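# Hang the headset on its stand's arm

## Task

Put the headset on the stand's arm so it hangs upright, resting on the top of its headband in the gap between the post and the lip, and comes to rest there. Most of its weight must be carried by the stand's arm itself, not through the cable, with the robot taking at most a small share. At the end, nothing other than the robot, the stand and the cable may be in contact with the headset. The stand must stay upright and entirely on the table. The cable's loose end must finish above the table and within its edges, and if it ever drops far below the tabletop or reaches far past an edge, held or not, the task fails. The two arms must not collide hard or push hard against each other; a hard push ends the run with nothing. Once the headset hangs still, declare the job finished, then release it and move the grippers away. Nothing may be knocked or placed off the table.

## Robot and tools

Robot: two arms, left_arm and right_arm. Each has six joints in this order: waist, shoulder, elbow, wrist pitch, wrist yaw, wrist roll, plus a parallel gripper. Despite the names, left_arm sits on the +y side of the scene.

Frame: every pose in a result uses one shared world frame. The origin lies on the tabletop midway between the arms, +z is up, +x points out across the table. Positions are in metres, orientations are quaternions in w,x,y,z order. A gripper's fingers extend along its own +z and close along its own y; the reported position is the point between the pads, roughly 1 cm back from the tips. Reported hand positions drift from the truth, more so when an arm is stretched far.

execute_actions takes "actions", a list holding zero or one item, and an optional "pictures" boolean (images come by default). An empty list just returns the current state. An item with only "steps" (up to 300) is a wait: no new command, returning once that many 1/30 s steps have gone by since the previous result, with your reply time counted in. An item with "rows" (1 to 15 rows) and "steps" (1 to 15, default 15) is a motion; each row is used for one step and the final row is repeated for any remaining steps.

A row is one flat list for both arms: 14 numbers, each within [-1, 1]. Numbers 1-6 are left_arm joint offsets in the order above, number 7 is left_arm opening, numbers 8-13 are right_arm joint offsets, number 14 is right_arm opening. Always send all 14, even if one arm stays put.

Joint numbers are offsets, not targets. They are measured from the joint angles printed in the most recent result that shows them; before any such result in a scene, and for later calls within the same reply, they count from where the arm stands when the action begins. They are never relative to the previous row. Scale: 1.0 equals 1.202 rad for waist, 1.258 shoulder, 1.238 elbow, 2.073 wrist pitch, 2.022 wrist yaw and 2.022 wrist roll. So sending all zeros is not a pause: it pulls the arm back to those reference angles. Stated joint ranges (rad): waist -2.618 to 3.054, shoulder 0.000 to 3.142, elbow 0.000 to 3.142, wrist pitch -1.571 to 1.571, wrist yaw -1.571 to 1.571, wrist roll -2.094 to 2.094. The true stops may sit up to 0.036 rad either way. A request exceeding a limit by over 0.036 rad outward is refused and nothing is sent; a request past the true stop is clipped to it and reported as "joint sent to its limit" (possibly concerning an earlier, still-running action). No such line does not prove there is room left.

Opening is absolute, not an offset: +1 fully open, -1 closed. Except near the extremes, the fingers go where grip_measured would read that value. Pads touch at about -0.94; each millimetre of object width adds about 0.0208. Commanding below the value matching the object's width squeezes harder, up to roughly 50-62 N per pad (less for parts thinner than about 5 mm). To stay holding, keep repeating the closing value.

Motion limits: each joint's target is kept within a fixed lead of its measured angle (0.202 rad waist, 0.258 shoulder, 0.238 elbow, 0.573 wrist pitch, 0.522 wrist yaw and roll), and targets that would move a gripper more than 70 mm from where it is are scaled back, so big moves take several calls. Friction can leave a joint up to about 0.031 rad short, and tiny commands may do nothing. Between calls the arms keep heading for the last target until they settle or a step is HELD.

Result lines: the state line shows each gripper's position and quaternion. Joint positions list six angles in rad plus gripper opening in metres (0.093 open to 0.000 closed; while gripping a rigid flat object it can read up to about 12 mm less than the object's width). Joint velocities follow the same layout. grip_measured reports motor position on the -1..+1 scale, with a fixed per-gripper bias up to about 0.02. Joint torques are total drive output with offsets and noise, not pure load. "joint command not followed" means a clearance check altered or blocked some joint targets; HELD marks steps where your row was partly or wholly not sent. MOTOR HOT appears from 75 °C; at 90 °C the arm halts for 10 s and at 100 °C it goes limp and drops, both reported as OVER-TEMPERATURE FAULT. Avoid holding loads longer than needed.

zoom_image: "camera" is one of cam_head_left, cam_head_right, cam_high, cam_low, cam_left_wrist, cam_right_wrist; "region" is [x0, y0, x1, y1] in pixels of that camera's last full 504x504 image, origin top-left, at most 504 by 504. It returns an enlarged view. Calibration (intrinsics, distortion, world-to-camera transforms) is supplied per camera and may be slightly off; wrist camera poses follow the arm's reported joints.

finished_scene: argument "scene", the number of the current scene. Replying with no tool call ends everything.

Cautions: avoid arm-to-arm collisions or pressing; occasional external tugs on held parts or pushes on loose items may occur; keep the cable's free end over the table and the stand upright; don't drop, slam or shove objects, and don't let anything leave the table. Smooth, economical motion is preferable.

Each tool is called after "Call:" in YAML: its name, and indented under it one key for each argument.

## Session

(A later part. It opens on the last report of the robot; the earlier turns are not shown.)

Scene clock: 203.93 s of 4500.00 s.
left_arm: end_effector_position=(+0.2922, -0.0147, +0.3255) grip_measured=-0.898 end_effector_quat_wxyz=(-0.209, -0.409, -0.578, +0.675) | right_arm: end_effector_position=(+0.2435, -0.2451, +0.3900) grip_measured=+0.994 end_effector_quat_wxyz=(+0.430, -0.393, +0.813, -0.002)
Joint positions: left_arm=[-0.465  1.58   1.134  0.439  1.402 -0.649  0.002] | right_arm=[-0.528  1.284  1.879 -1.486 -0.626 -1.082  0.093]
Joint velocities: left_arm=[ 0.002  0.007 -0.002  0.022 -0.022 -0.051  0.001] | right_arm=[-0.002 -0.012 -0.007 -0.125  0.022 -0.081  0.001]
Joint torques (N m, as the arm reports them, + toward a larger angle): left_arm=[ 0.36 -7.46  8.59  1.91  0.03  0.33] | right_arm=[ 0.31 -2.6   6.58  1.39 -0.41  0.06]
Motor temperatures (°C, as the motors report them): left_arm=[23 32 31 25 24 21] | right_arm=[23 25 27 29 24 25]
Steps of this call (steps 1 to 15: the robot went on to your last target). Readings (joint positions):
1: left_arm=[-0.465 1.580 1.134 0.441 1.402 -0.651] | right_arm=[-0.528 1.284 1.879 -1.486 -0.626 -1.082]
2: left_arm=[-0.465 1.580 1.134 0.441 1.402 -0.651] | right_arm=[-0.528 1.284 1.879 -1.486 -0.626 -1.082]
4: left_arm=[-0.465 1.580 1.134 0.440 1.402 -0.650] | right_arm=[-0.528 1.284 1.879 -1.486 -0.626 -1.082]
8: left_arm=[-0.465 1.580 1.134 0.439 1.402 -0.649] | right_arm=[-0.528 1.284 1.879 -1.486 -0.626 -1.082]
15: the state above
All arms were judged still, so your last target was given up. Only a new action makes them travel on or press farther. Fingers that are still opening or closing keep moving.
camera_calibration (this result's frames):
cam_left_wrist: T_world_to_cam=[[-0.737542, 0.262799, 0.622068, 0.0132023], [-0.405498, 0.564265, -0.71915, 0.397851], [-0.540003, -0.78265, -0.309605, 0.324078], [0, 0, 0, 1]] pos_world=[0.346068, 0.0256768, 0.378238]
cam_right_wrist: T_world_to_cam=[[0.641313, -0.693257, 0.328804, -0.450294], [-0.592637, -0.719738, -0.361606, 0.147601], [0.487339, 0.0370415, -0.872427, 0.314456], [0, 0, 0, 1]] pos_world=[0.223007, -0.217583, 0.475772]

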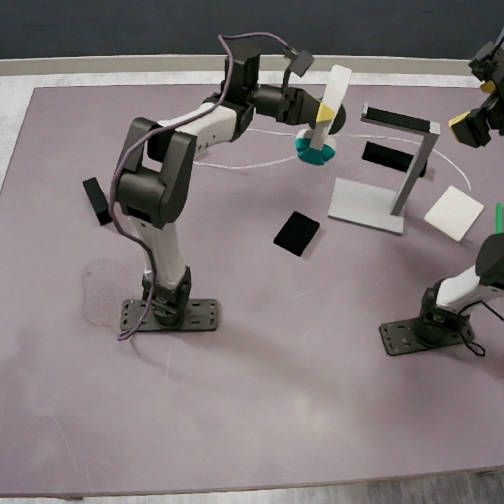

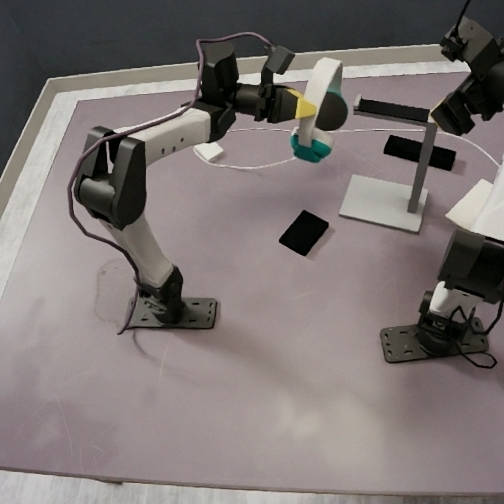

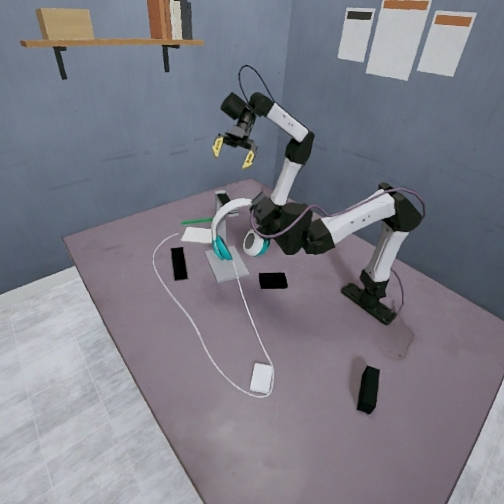

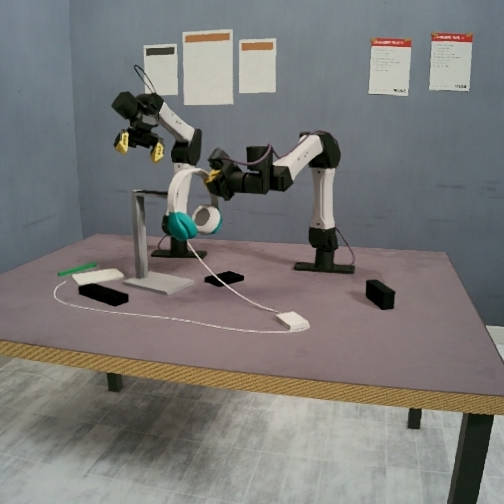

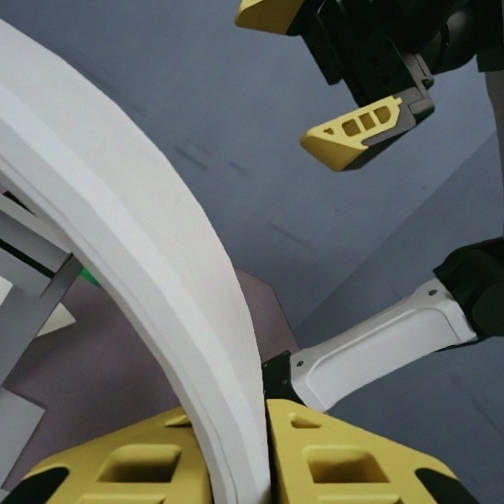

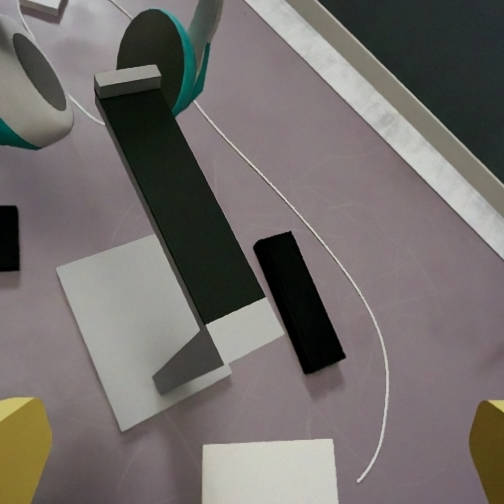

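Call:
execute_actions:
  actions:
    - {"rows": [[-0.02313, 0.00958, 0.00711, 0.00603, -0.01385, 0, -1, 0, 0, 0, 0, 0, 0, 1], [-0.04626, 0.01916, 0.01422, 0.01206, -0.0277, 0, -1, 0, 0, 0, 0, 0, 0, 1], [-0.06939, 0.02874, 0.02133, 0.01809, -0.04155, 0, -1, 0, 0, 0, 0, 0, 0, 1], [-0.09252, 0.03832, 0.02844, 0.02412, -0.0554, 0, -1, 0, 0, 0, 0, 0, 0, 1], [-0.11565, 0.0479, 0.03555, 0.03015, -0.06925, 0, -1, 0, 0, 0, 0, 0, 0, 1], [-0.13878, 0.05748, 0.04266, 0.03618, -0.0831, 0, -1, 0, 0, 0, 0, 0, 0, 1], [-0.16191, 0.06706, 0.04977, 0.04221, -0.09695, 0, -1, 0, 0, 0, 0, 0, 0, 1], [-0.18504, 0.07664, 0.05688, 0.04824, -0.1108, 0, -1, 0, 0, 0, 0, 0, 0, 1], [-0.20817, 0.08622, 0.06399, 0.05427, -0.12465, 0, -1, 0, 0, 0, 0, 0, 0, 1], [-0.2313, 0.0958, 0.0711, 0.0603, -0.1385, 0, -1, 0, 0, 0, 0, 0, 0, 1]], "steps": 15}
  pictures: false

Call:
execute_actions:
  actions:
    - {"steps": 20}

Scene clock: 217.33 s of 4500.00 s.
left_arm: end_effector_position=(+0.2454, -0.1116, +0.2937) grip_measured=-0.898 end_effector_quat_wxyz=(-0.167, -0.413, -0.583, +0.679) | right_arm: end_effector_position=(+0.2435, -0.2451, +0.3900) grip_measured=+0.994 end_effector_quat_wxyz=(+0.430, -0.393, +0.813, -0.002)
Joint positions: left_arm=[-0.754  1.712  1.177  0.478  1.171 -0.66   0.002] | right_arm=[-0.528  1.284  1.879 -1.486 -0.626 -1.082  0.093]
Joint velocities: left_arm=[-0.002 -0.007 -0.012  0.139 -0.212  0.022 -0.   ] | right_arm=[-0.002  0.017 -0.027 -0.007  0.022 -0.066  0.   ]
Joint torques (N m, as the arm reports them, + toward a larger angle): left_arm=[ 1.   -8.28 10.12  2.47 -0.29  0.17] | right_arm=[ 0.31 -2.57  6.66  1.37 -0.43  0.02]
Motor temperatures (°C, as the motors report them): left_arm=[23 33 33 26 24 21] | right_arm=[23 25 27 29 24 25]
Steps of this call (steps 1 to 90: nothing new was sent; then 9.90 s passed at rest; steps 91 to 105: all 15 steps of this action). Readings (joint positions):
91: left_arm=[-0.466 1.580 1.134 0.437 1.400 -0.649] | right_arm=[-0.528 1.284 1.879 -1.486 -0.626 -1.082]
92: left_arm=[-0.471 1.583 1.134 0.436 1.393 -0.651] | right_arm=[-0.528 1.284 1.879 -1.486 -0.626 -1.082]
94: left_arm=[-0.500 1.596 1.134 0.439 1.362 -0.652] | right_arm=[-0.528 1.284 1.879 -1.486 -0.626 -1.082]
98: left_arm=[-0.617 1.656 1.152 0.449 1.279 -0.656] | right_arm=[-0.528 1.284 1.879 -1.486 -0.626 -1.082]
105: the state above

Scene clock: 218.00 s of 4500.00 s.
left_arm: end_effector_position=(+0.2525, -0.1139, +0.2961) grip_measured=-0.898 end_effector_quat_wxyz=(-0.188, -0.405, -0.587, +0.676) | right_arm: end_effector_position=(+0.2435, -0.2451, +0.3900) grip_measured=+0.994 end_effector_quat_wxyz=(+0.430, -0.393, +0.813, -0.002)
Joint positions: left_arm=[-0.753  1.712  1.177  0.496  1.13  -0.66   0.002] | right_arm=[-0.528  1.284  1.879 -1.486 -0.626 -1.082  0.093]
Joint velocities: left_arm=[-0.002  0.002  0.007 -0.066 -0.051  0.007 -0.001] | right_arm=[-0.002 -0.007 -0.007  0.007 -0.007 -0.022 -0.   ]
Joint torques (N m, as the arm reports them, + toward a larger angle): left_arm=[ 0.97 -8.3  10.12  2.46 -0.12  0.13] | right_arm=[ 0.15 -2.55  6.65  1.36 -0.42  0.03]
Motor temperatures (°C, as the motors report them): left_arm=[23 33 33 27 24 21] | right_arm=[23 25 27 29 24 25]
Steps of this call (steps 1 to 20: the robot went on to your last target). Readings (joint positions):
1: left_arm=[-0.754 1.712 1.177 0.482 1.165 -0.660] | right_arm=[-0.528 1.284 1.879 -1.486 -0.626 -1.082]
2: left_arm=[-0.753 1.712 1.177 0.486 1.156 -0.660] | right_arm=[-0.528 1.284 1.879 -1.486 -0.626 -1.082]
4: left_arm=[-0.753 1.712 1.177 0.491 1.145 -0.660] | right_arm=[-0.528 1.284 1.879 -1.486 -0.626 -1.082]
8: left_arm=[-0.753 1.712 1.177 0.495 1.135 -0.660] | right_arm=[-0.528 1.284 1.879 -1.486 -0.626 -1.082]
20: the state above
camera_calibration (this result's frames):
cam_left_wrist: T_world_to_cam=[[-0.712259, 0.257305, 0.653055, 0.0120381], [-0.419311, 0.590159, -0.689849, 0.414318], [-0.562907, -0.765184, -0.312455, 0.224586], [0, 0, 0, 1]] pos_world=[0.308723, -0.0757615, 0.348128]
cam_right_wrist: T_world_to_cam=[[0.641313, -0.693257, 0.328804, -0.450294], [-0.592637, -0.719738, -0.361606, 0.147601], [0.487339, 0.0370415, -0.872427, 0.314456], [0, 0, 0, 1]] pos_world=[0.223007, -0.217583, 0.475772]

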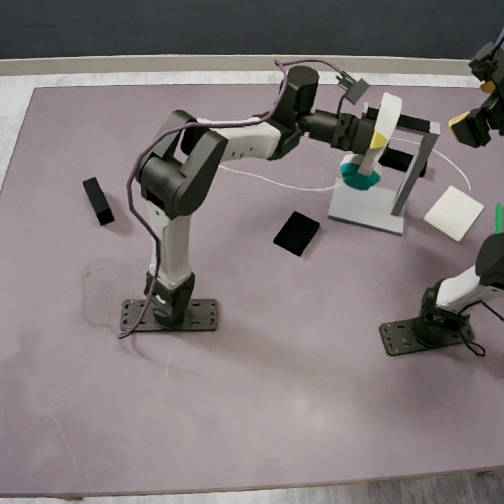

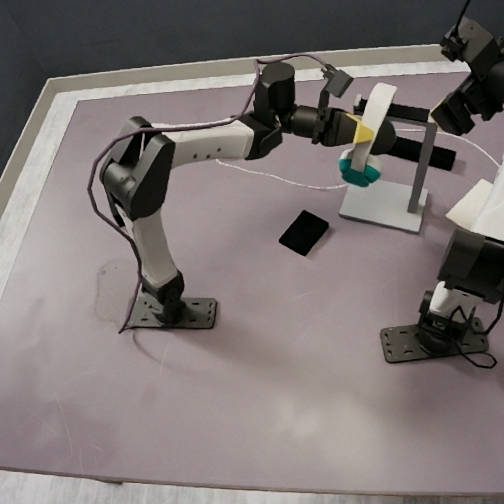

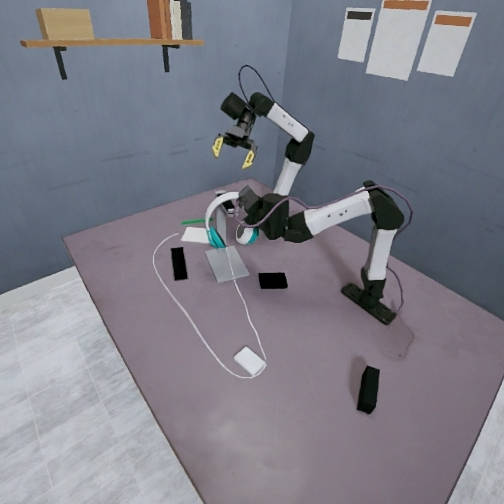

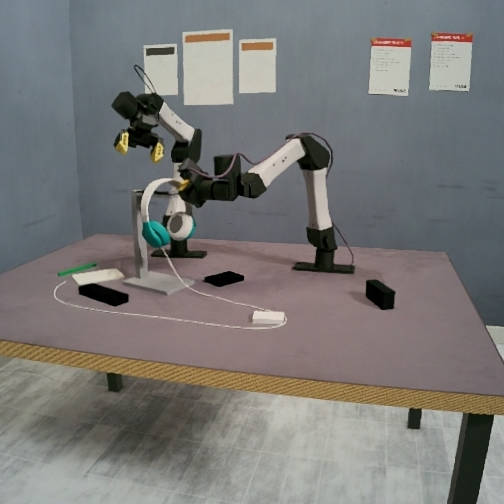

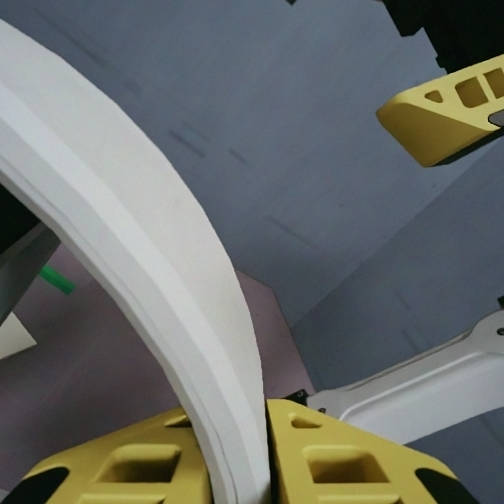

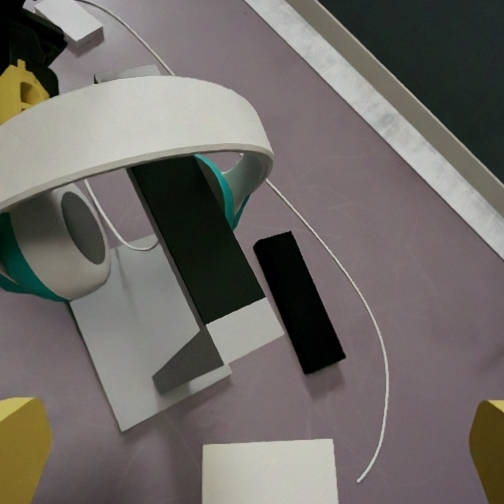

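Call:
zoom_image:
  camera: "cam_head_left"
  region: [280, 50, 480, 250]

Call:
zoom_image:
  camera: "cam_low"
  region: [90, 140, 290, 300]

Call:
zoom_image:
  camera: "cam_high"
  region: [170, 160, 310, 300]

Region (280, 50, 480, 250) of cam_head_left's 504x504 image, scaled by 2.520, with more detail than that image has.

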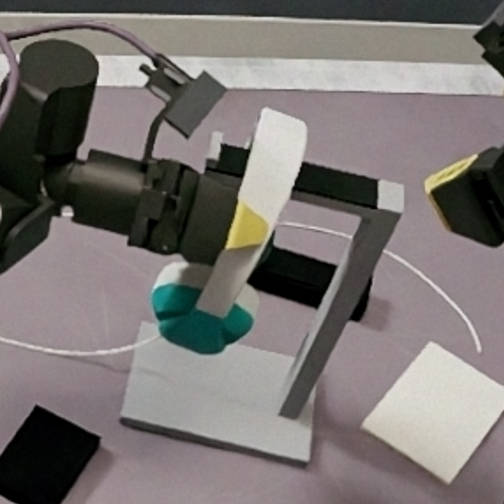

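Region (90, 140, 290, 300) of cam_low's 504x504 image, scaled by 2.520, with more detail than that image has; it fills the top 403 rows of this view, and the rest is white.

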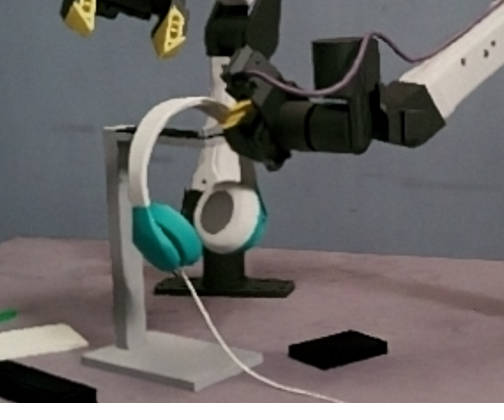

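Region (170, 160, 310, 300) of cam_high's 504x504 image, scaled by 3.600, with more detail than that image has.

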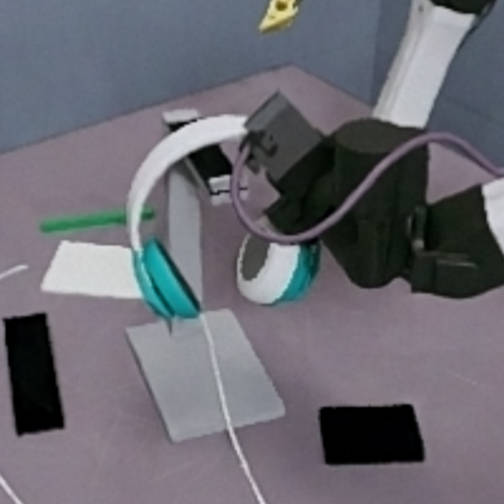

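Call:
execute_actions:
  actions:
    - {"rows": [[-0.0396, 0.039, -0.0162, 0.0675, -0.0255, 0, -1, 0, 0, 0, 0, 0, 0, 1]], "steps": 15}
  pictures: false

Call:
execute_actions:
  actions:
    - {"steps": 15}

Scene clock: 235.17 s of 4500.00 s.
left_arm: end_effector_position=(+0.2481, -0.1306, +0.2745) grip_measured=-0.898 end_effector_quat_wxyz=(-0.186, -0.402, -0.590, +0.675) | right_arm: end_effector_position=(+0.2435, -0.2451, +0.3900) grip_measured=+0.994 end_effector_quat_wxyz=(+0.430, -0.393, +0.813, -0.002)
Joint positions: left_arm=[-0.793  1.769  1.157  0.572  1.088 -0.668  0.002] | right_arm=[-0.528  1.284  1.879 -1.486 -0.626 -1.082  0.093]
Joint velocities: left_arm=[-0.012  0.007 -0.002  0.022 -0.007  0.081  0.   ] | right_arm=[-0.017  0.012  0.007  0.022  0.022 -0.066 -0.   ]
Joint torques (N m, as the arm reports them, + toward a larger angle): left_arm=[-0.07 -8.47  6.9   2.44 -0.13  0.1 ] | right_arm=[ 0.33 -2.61  6.73  1.39 -0.42  0.06]
Motor temperatures (°C, as the motors report them): left_arm=[23 35 36 30 24 21] | right_arm=[23 25 27 30 24 25]
Steps of this call (steps 1 to 15: the robot went on to your last target; steps 16 to 90: nothing new was sent; then 13.67 s passed at rest; steps 91 to 105: all 15 steps of this action). Readings (joint positions):
91: left_arm=[-0.756 1.716 1.176 0.507 1.126 -0.663] | right_arm=[-0.528 1.284 1.879 -1.486 -0.626 -1.082]
92: left_arm=[-0.761 1.725 1.175 0.526 1.117 -0.664] | right_arm=[-0.528 1.284 1.879 -1.486 -0.626 -1.082]
94: left_arm=[-0.777 1.746 1.173 0.549 1.103 -0.665] | right_arm=[-0.528 1.284 1.879 -1.486 -0.626 -1.082]
98: left_arm=[-0.793 1.769 1.157 0.562 1.094 -0.666] | right_arm=[-0.528 1.284 1.879 -1.486 -0.626 -1.082]
105: the state above

Scene clock: 235.67 s of 4500.00 s.
left_arm: end_effector_position=(+0.2482, -0.1306, +0.2745) grip_measured=-0.898 end_effector_quat_wxyz=(-0.186, -0.401, -0.590, +0.675) | right_arm: end_effector_position=(+0.2435, -0.2451, +0.3900) grip_measured=+0.994 end_effector_quat_wxyz=(+0.430, -0.393, +0.813, -0.002)
Joint positions: left_arm=[-0.793  1.769  1.157  0.572  1.087 -0.669  0.002] | right_arm=[-0.528  1.284  1.879 -1.486 -0.626 -1.082  0.093]
Joint velocities: left_arm=[ 0.007  0.002  0.012 -0.022  0.022 -0.037  0.001] | right_arm=[-0.002  0.002 -0.007 -0.081 -0.037 -0.007  0.   ]
Joint torques (N m, as the arm reports them, + toward a larger angle): left_arm=[-0.14 -8.43  6.9   2.43 -0.11  0.1 ] | right_arm=[ 0.31 -2.65  6.69  1.37 -0.43  0.06]
Motor temperatures (°C, as the motors report them): left_arm=[23 35 36 30 24 21] | right_arm=[23 25 27 30 24 25]
Steps of this call (steps 1 to 15: the robot went on to your last target). Readings (joint positions):
1: left_arm=[-0.793 1.769 1.157 0.572 1.087 -0.668] | right_arm=[-0.528 1.284 1.879 -1.486 -0.626 -1.082]
2: left_arm=[-0.793 1.769 1.157 0.572 1.087 -0.668] | right_arm=[-0.528 1.284 1.879 -1.486 -0.626 -1.082]
4: left_arm=[-0.793 1.769 1.157 0.572 1.087 -0.668] | right_arm=[-0.528 1.284 1.879 -1.486 -0.626 -1.082]
8: left_arm=[-0.793 1.769 1.157 0.572 1.087 -0.669] | right_arm=[-0.528 1.284 1.879 -1.486 -0.626 -1.082]
15: the state above
All arms were judged still, so your last target was given up. Only a new action makes them travel on or press farther. Fingers that are still opening or closing keep moving.
camera_calibration (this result's frames):
cam_left_wrist: T_world_to_cam=[[-0.707396, 0.251148, 0.660693, 0.0233467], [-0.427444, 0.592444, -0.682863, 0.40792], [-0.562924, -0.765464, -0.31174, 0.20235], [0, 0, 0, 1]] pos_world=[0.304786, -0.0926416, 0.326209]
cam_right_wrist: T_world_to_cam=[[0.641313, -0.693257, 0.328804, -0.450294], [-0.592637, -0.719738, -0.361606, 0.147601], [0.487339, 0.0370415, -0.872427, 0.314456], [0, 0, 0, 1]] pos_world=[0.223007, -0.217583, 0.475772]

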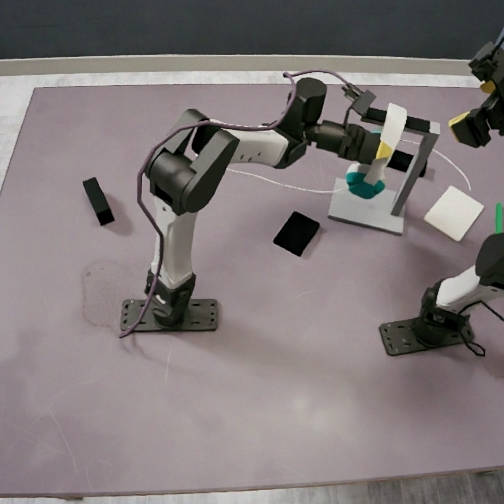

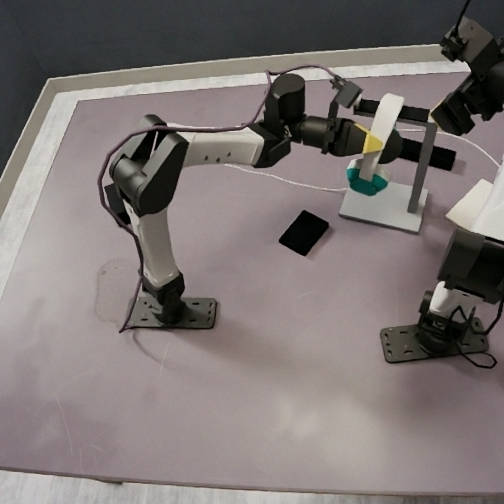

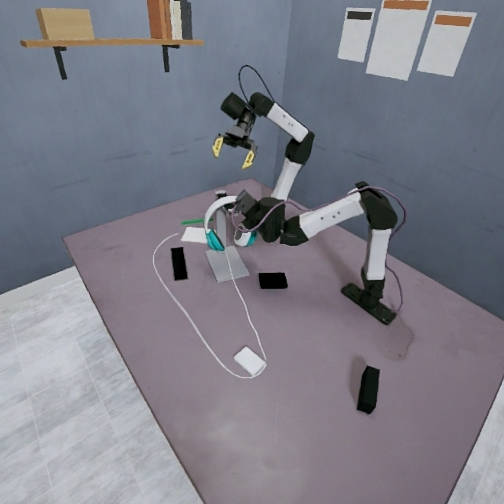

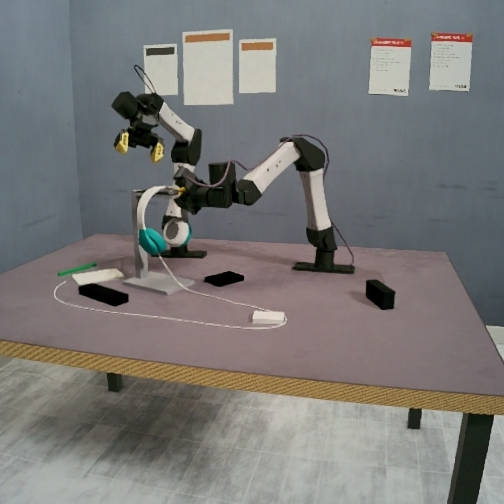

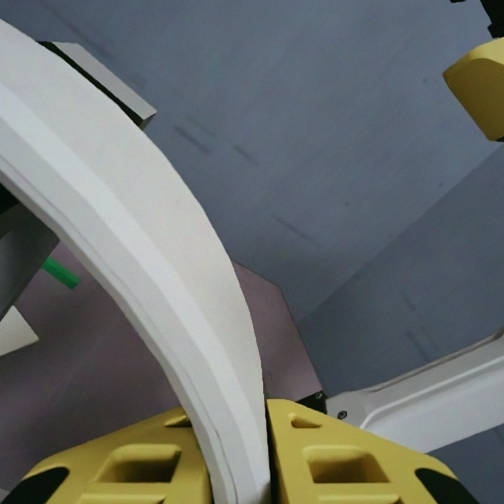

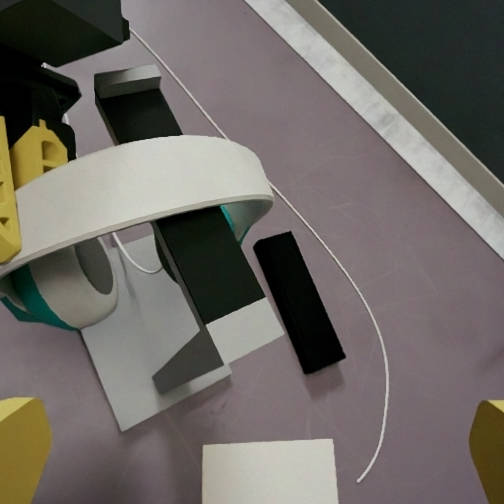

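Call:
execute_actions:
  actions:
    - {"rows": [[0, 0, 0, 0, 0, 0, 0.0, 0, 0, 0, 0, 0, 0, 1]], "steps": 15}
  pictures: false

Call:
execute_actions:
  actions:
    - {"steps": 20}

Scene clock: 240.50 s of 4500.00 s.
left_arm: end_effector_position=(+0.2485, -0.1307, +0.2739) grip_measured=-0.002 end_effector_quat_wxyz=(-0.185, -0.400, -0.592, +0.675) | right_arm: end_effector_position=(+0.2435, -0.2451, +0.3900) grip_measured=+0.994 end_effector_quat_wxyz=(+0.430, -0.393, +0.813, -0.002)
Joint positions: left_arm=[-0.793  1.769  1.157  0.568  1.085 -0.669  0.045] | right_arm=[-0.528  1.284  1.879 -1.486 -0.626 -1.082  0.093]
Joint velocities: left_arm=[ 0.022 -0.002  0.002 -0.051 -0.066 -0.037  0.   ] | right_arm=[ 0.012  0.007 -0.002  0.037 -0.007 -0.037 -0.001]
Joint torques (N m, as the arm reports them, + toward a larger angle): left_arm=[ 0.37 -7.87  6.88  1.8  -0.03 -0.01] | right_arm=[ 0.37 -2.52  6.79  1.38 -0.42  0.04]
Motor temperatures (°C, as the motors report them): left_arm=[23 36 36 30 24 21] | right_arm=[23 25 27 30 24 25]
Steps of this call (steps 1 to 90: nothing new was sent; then 1.33 s passed at rest; steps 91 to 105: all 15 steps of this action). Readings (joint positions):
91: left_arm=[-0.793 1.769 1.157 0.569 1.087 -0.669] | right_arm=[-0.528 1.284 1.879 -1.486 -0.626 -1.082]
92: left_arm=[-0.793 1.769 1.157 0.569 1.087 -0.669] | right_arm=[-0.528 1.284 1.879 -1.486 -0.626 -1.082]
94: left_arm=[-0.793 1.769 1.157 0.569 1.087 -0.669] | right_arm=[-0.528 1.284 1.879 -1.486 -0.626 -1.082]
98: left_arm=[-0.793 1.769 1.157 0.569 1.086 -0.669] | right_arm=[-0.528 1.284 1.879 -1.486 -0.626 -1.082]
105: the state above

Scene clock: 241.17 s of 4500.00 s.
left_arm: end_effector_position=(+0.2485, -0.1307, +0.2739) grip_measured=-0.002 end_effector_quat_wxyz=(-0.185, -0.400, -0.592, +0.675) | right_arm: end_effector_position=(+0.2435, -0.2451, +0.3900) grip_measured=+0.994 end_effector_quat_wxyz=(+0.430, -0.393, +0.813, -0.002)
Joint positions: left_arm=[-0.793  1.769  1.157  0.568  1.085 -0.669  0.045] | right_arm=[-0.528  1.284  1.879 -1.486 -0.626 -1.082  0.093]
Joint velocities: left_arm=[-0.007  0.002 -0.017  0.022 -0.007 -0.051  0.001] | right_arm=[-0.017 -0.017 -0.007  0.066 -0.095  0.022  0.002]
Joint torques (N m, as the arm reports them, + toward a larger angle): left_arm=[ 0.36 -7.86  6.85  1.81 -0.03 -0.01] | right_arm=[ 0.26 -2.68  6.72  1.37 -0.43  0.03]
Motor temperatures (°C, as the motors report them): left_arm=[23 36 36 30 24 21] | right_arm=[23 25 27 30 24 25]
Steps of this call (steps 1 to 15: the robot went on to your last target; steps 16 to 20: nothing new was sent). Readings (joint positions):
1: left_arm=[-0.793 1.769 1.157 0.568 1.085 -0.669] | right_arm=[-0.528 1.284 1.879 -1.486 -0.626 -1.082]
2: left_arm=[-0.793 1.769 1.157 0.568 1.085 -0.669] | right_arm=[-0.528 1.284 1.879 -1.486 -0.626 -1.082]
4: left_arm=[-0.793 1.769 1.157 0.568 1.085 -0.669] | right_arm=[-0.528 1.284 1.879 -1.486 -0.626 -1.082]
8: left_arm=[-0.793 1.769 1.157 0.568 1.085 -0.669] | right_arm=[-0.528 1.284 1.879 -1.486 -0.626 -1.082]
20: the state above
All arms were judged still, so your last target was given up. Only a new action makes them travel on or press farther. Fingers that are still opening or closing keep moving.
camera_calibration (this result's frames):
cam_left_wrist: T_world_to_cam=[[-0.70607, 0.248209, 0.663217, 0.0225086], [-0.430105, 0.593707, -0.68009, 0.407718], [-0.562561, -0.765444, -0.312443, 0.202348], [0, 0, 0, 1]] pos_world=[0.305087, -0.0927656, 0.325579]
cam_right_wrist: T_world_to_cam=[[0.641313, -0.693257, 0.328804, -0.450294], [-0.592637, -0.719738, -0.361606, 0.147601], [0.487339, 0.0370415, -0.872427, 0.314456], [0, 0, 0, 1]] pos_world=[0.223007, -0.217583, 0.475772]

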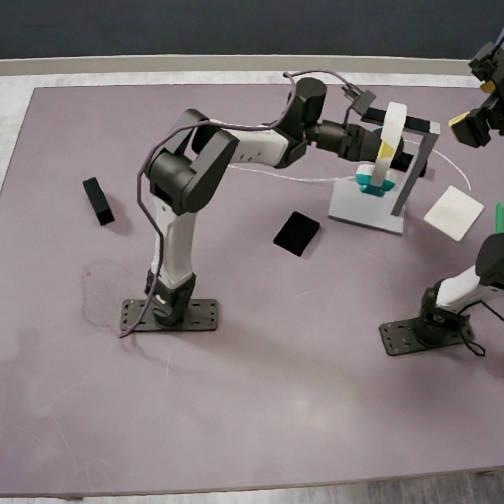

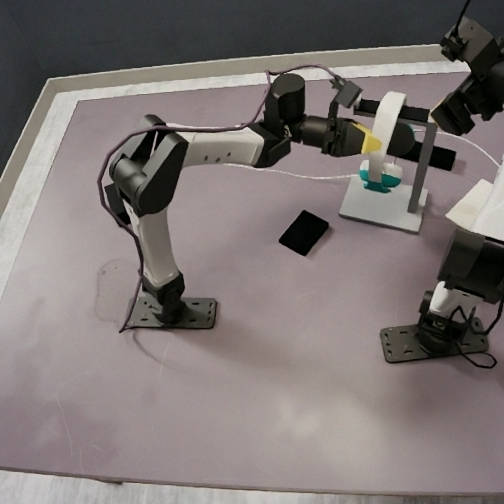

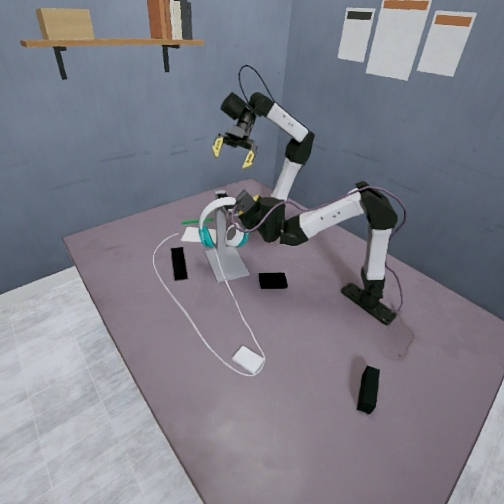

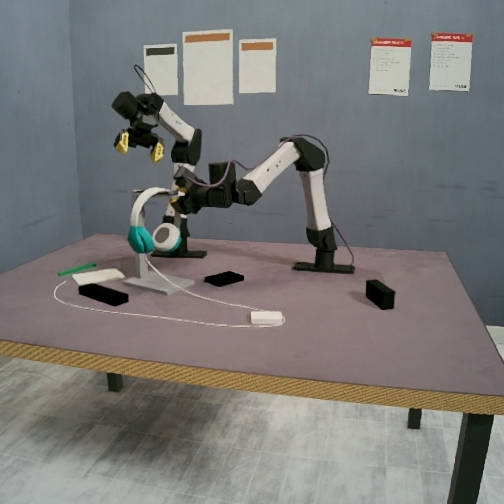

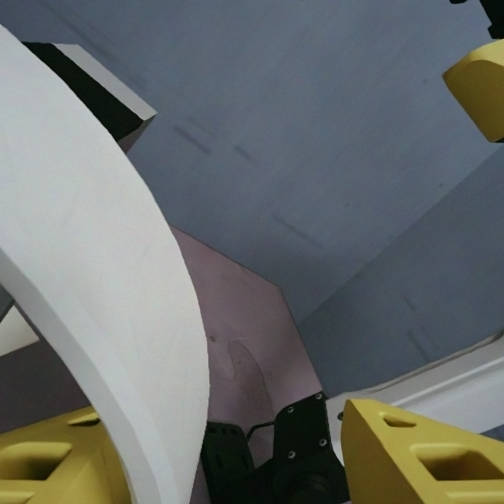

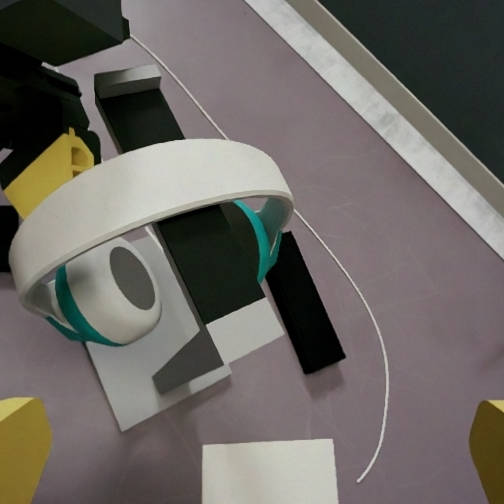

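Call:
execute_actions:
  actions:
    - {"rows": [[0.02174, -0.01169, -0.01228, 0.0024, 0.01291, 0, 0.4, 0, 0, 0, 0, 0, 0, 1], [0.04348, -0.02338, -0.02456, 0.0048, 0.02582, 0, 0.4, 0, 0, 0, 0, 0, 0, 1], [0.06522, -0.03507, -0.03684, 0.0072, 0.03873, 0, 0.4, 0, 0, 0, 0, 0, 0, 1], [0.08696, -0.04676, -0.04912, 0.0096, 0.05164, 0, 0.4, 0, 0, 0, 0, 0, 0, 1], [0.1087, -0.05845, -0.0614, 0.012, 0.06455, 0, 0.4, 0, 0, 0, 0, 0, 0, 1], [0.13044, -0.07014, -0.07368, 0.0144, 0.07746, 0, 0.4, 0, 0, 0, 0, 0, 0, 1], [0.15218, -0.08183, -0.08596, 0.0168, 0.09037, 0, 0.4, 0, 0, 0, 0, 0, 0, 1], [0.17392, -0.09352, -0.09824, 0.0192, 0.10328, 0, 0.4, 0, 0, 0, 0, 0, 0, 1], [0.19566, -0.10521, -0.11052, 0.0216, 0.11619, 0, 0.4, 0, 0, 0, 0, 0, 0, 1], [0.2174, -0.1169, -0.1228, 0.024, 0.1291, 0, 0.4, 0, 0, 0, 0, 0, 0, 1]], "steps": 15}
  pictures: false

Call:
execute_actions:
  actions:
    - {"steps": 45}

Scene clock: 253.17 s of 4500.00 s.
left_arm: end_effector_position=(+0.2905, -0.0367, +0.2849) grip_measured=+0.398 end_effector_quat_wxyz=(-0.214, -0.391, -0.590, +0.673) | right_arm: end_effector_position=(+0.2435, -0.2451, +0.3900) grip_measured=+0.994 end_effector_quat_wxyz=(+0.430, -0.393, +0.813, -0.002)
Joint positions: left_arm=[-0.527  1.636  1.026  0.601  1.302 -0.669  0.064] | right_arm=[-0.528  1.284  1.879 -1.486 -0.626 -1.082  0.093]
Joint velocities: left_arm=[-0.007 -0.012 -0.027 -0.007  0.212 -0.022 -0.001] | right_arm=[-0.007 -0.012  0.007 -0.051 -0.051 -0.022 -0.001]
Joint torques (N m, as the arm reports them, + toward a larger angle): left_arm=[ 0.05 -7.53  5.16  1.68 -0.02 -0.01] | right_arm=[ 0.26 -2.57  6.65  1.35 -0.43  0.04]
Motor temperatures (°C, as the motors report them): left_arm=[23 36 35 29 24 21] | right_arm=[23 25 27 30 24 25]
Steps of this call (steps 1 to 190: nothing new was sent; then 5.17 s passed at rest; steps 191 to 205: all 15 steps of this action). Readings (joint positions):
191: left_arm=[-0.792 1.769 1.157 0.568 1.087 -0.669] | right_arm=[-0.528 1.284 1.879 -1.486 -0.626 -1.082]
192: left_arm=[-0.788 1.768 1.155 0.568 1.094 -0.669] | right_arm=[-0.528 1.284 1.879 -1.486 -0.626 -1.082]
194: left_arm=[-0.761 1.755 1.138 0.569 1.119 -0.669] | right_arm=[-0.528 1.284 1.879 -1.486 -0.626 -1.082]
198: left_arm=[-0.647 1.700 1.078 0.576 1.193 -0.669] | right_arm=[-0.528 1.284 1.879 -1.486 -0.626 -1.082]
205: the state above

Scene clock: 254.67 s of 4500.00 s.
left_arm: end_effector_position=(+0.2850, -0.0350, +0.2853) grip_measured=+0.398 end_effector_quat_wxyz=(-0.204, -0.402, -0.582, +0.677) | right_arm: end_effector_position=(+0.2435, -0.2451, +0.3900) grip_measured=+0.994 end_effector_quat_wxyz=(+0.430, -0.393, +0.813, -0.002)
Joint positions: left_arm=[-0.527  1.636  1.026  0.604  1.336 -0.669  0.064] | right_arm=[-0.528  1.284  1.879 -1.486 -0.626 -1.082  0.093]
Joint velocities: left_arm=[-0.002  0.002 -0.017  0.037  0.022  0.037 -0.001] | right_arm=[-0.002 -0.002  0.007  0.037  0.022  0.037 -0.001]
Joint torques (N m, as the arm reports them, + toward a larger angle): left_arm=[ 0.04 -7.62  5.16  1.73  0.03 -0.01] | right_arm=[ 0.21 -2.52  6.66  1.35 -0.43  0.04]
Motor temperatures (°C, as the motors report them): left_arm=[23 36 35 29 24 21] | right_arm=[23 25 27 30 24 25]
Steps of this call (steps 1 to 30: the robot went on to your last target; steps 31 to 45: nothing new was sent). Readings (joint positions):
1: left_arm=[-0.527 1.636 1.026 0.602 1.310 -0.669] | right_arm=[-0.528 1.284 1.879 -1.486 -0.626 -1.082]
2: left_arm=[-0.527 1.636 1.026 0.602 1.315 -0.669] | right_arm=[-0.528 1.284 1.879 -1.486 -0.626 -1.082]
4: left_arm=[-0.527 1.636 1.026 0.603 1.323 -0.669] | right_arm=[-0.528 1.284 1.879 -1.486 -0.626 -1.082]
8: left_arm=[-0.527 1.636 1.026 0.603 1.331 -0.669] | right_arm=[-0.528 1.284 1.879 -1.486 -0.626 -1.082]
45: the state above
All arms were judged still, so your last target was given up. Only a new action makes them travel on or press farther. Fingers that are still opening or closing keep moving.
camera_calibration (this result's frames):
cam_left_wrist: T_world_to_cam=[[-0.726734, 0.256015, 0.637427, 0.0305018], [-0.421042, 0.567182, -0.707834, 0.378782], [-0.542753, -0.782791, -0.304397, 0.291191], [0, 0, 0, 1]] pos_world=[0.339694, 0.00529411, 0.33731]
cam_right_wrist: T_world_to_cam=[[0.641313, -0.693257, 0.328804, -0.450294], [-0.592637, -0.719738, -0.361606, 0.147601], [0.487339, 0.0370415, -0.872427, 0.314456], [0, 0, 0, 1]] pos_world=[0.223007, -0.217583, 0.475772]

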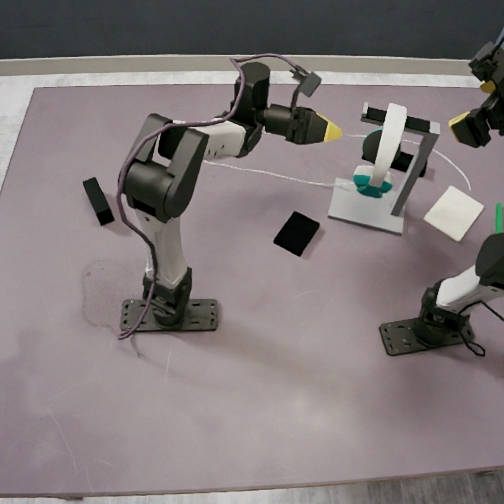

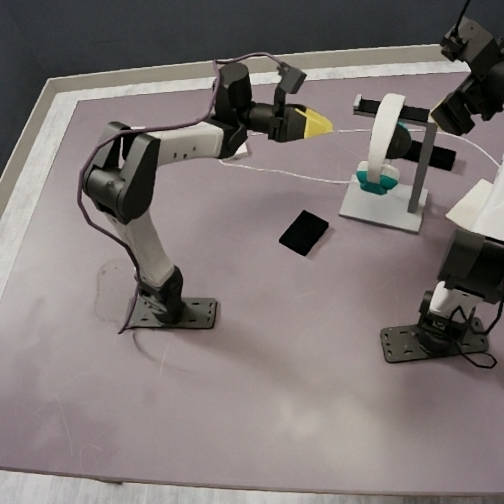

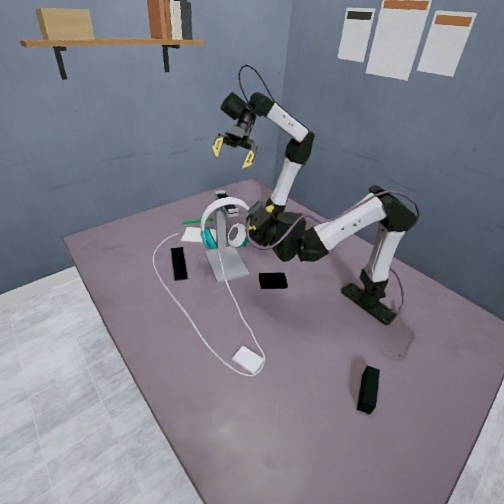

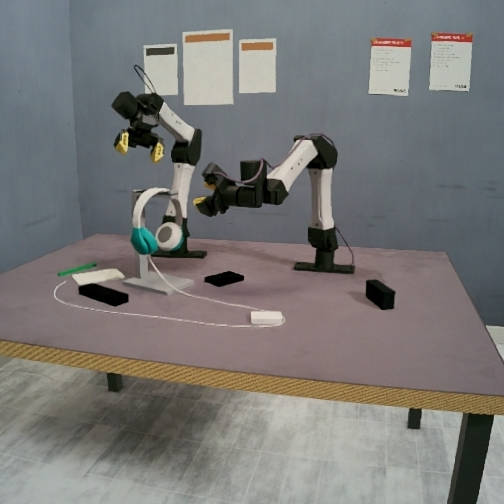

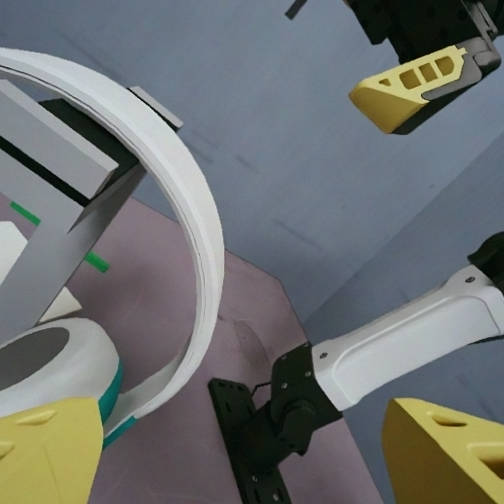

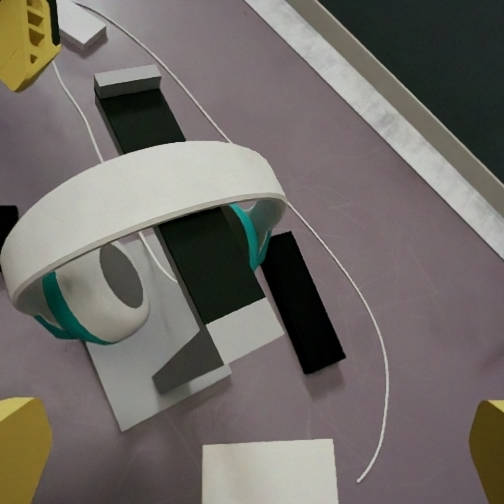

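Call:
execute_actions:
  actions:
    - {"steps": 45}

Call:
zoom_image:
  camera: "cam_low"
  region: [90, 150, 290, 310]

Scene clock: 257.23 s of 4500.00 s.
left_arm: end_effector_position=(+0.2850, -0.0350, +0.2853) grip_measured=+0.398 end_effector_quat_wxyz=(-0.204, -0.402, -0.582, +0.677) | right_arm: end_effector_position=(+0.2435, -0.2451, +0.3900) grip_measured=+0.994 end_effector_quat_wxyz=(+0.430, -0.393, +0.813, -0.002)
Joint positions: left_arm=[-0.527  1.636  1.026  0.604  1.336 -0.669  0.064] | right_arm=[-0.528  1.284  1.879 -1.486 -0.626 -1.082  0.093]
Joint velocities: left_arm=[-0.002 -0.017 -0.022 -0.066  0.007  0.037 -0.   ] | right_arm=[-0.017 -0.007  0.012 -0.051 -0.007  0.022 -0.001]
Joint torques (N m, as the arm reports them, + toward a larger angle): left_arm=[ 0.05 -7.61  5.16  1.73  0.03 -0.01] | right_arm=[ 0.3  -2.6   6.67  1.36 -0.43  0.04]
Motor temperatures (°C, as the motors report them): left_arm=[23 36 35 29 24 21] | right_arm=[23 25 27 30 24 25]
Steps of this call (steps 1 to 77: nothing new was sent). Readings (joint positions):
1: left_arm=[-0.527 1.636 1.026 0.604 1.336 -0.669] | right_arm=[-0.528 1.284 1.879 -1.486 -0.626 -1.082]
2: left_arm=[-0.527 1.636 1.026 0.604 1.336 -0.669] | right_arm=[-0.528 1.284 1.879 -1.486 -0.626 -1.082]
4: left_arm=[-0.527 1.636 1.026 0.604 1.336 -0.669] | right_arm=[-0.528 1.284 1.879 -1.486 -0.626 -1.082]
8: left_arm=[-0.527 1.636 1.026 0.604 1.336 -0.669] | right_arm=[-0.528 1.284 1.879 -1.486 -0.626 -1.082]
77: the state above
camera_calibration (this result's frames):
cam_left_wrist: T_world_to_cam=[[-0.726734, 0.256015, 0.637427, 0.0305018], [-0.421042, 0.567182, -0.707834, 0.378782], [-0.542753, -0.782791, -0.304397, 0.291191], [0, 0, 0, 1]] pos_world=[0.339694, 0.00529411, 0.33731]
cam_right_wrist: T_world_to_cam=[[0.641313, -0.693257, 0.328804, -0.450294], [-0.592637, -0.719738, -0.361606, 0.147601], [0.487339, 0.0370415, -0.872427, 0.314456], [0, 0, 0, 1]] pos_world=[0.223007, -0.217583, 0.475772]

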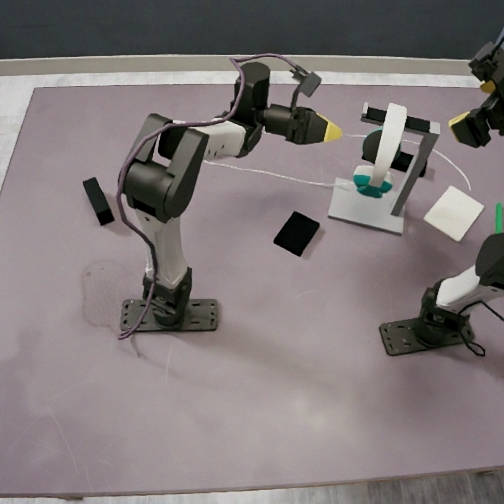

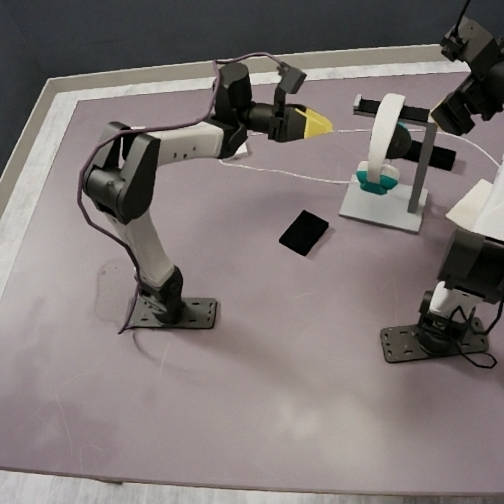

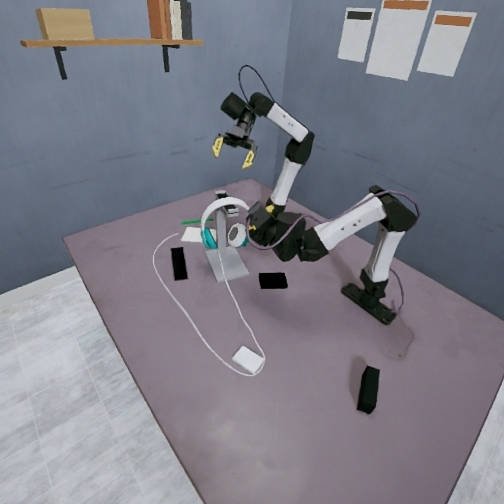

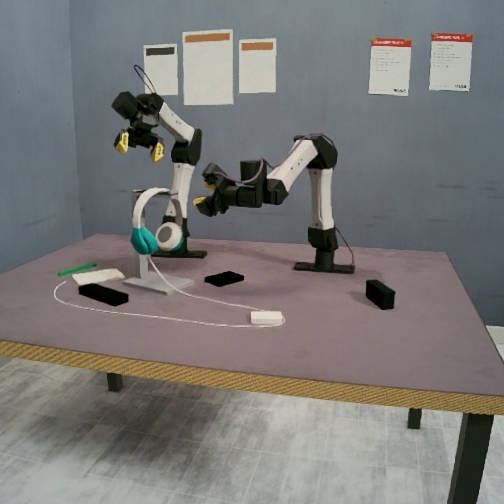

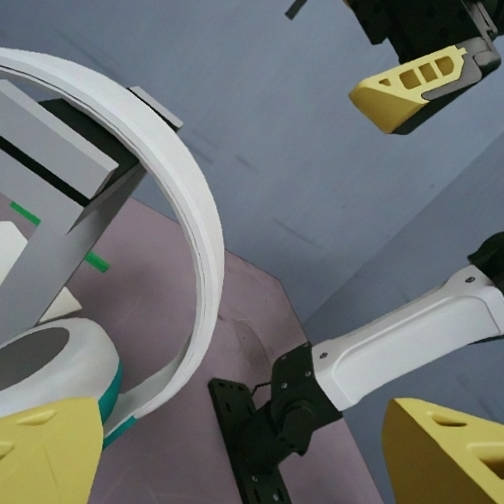

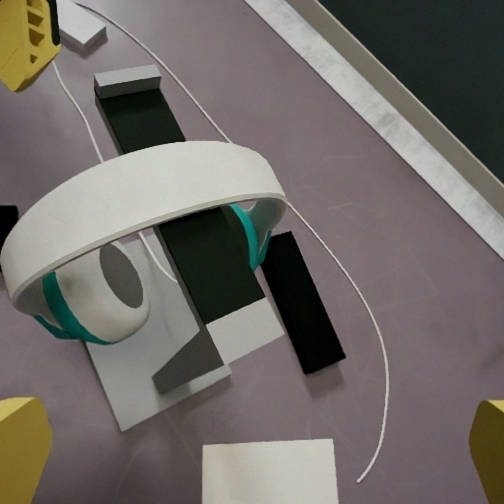

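Region (90, 150, 290, 310) of cam_low's 504x504 image, scaled by 2.520, with more detail than that image has; it fills the top 403 rows of this view, and the rest is white.

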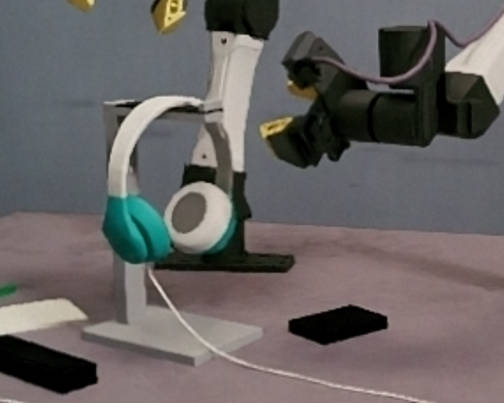

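The headset hangs at rest on the stand arm, and the gripper is clear of it. I'm finishing scene 1.

Call:
finished_scene:
  scene: 1

The scene is finished: the task was done.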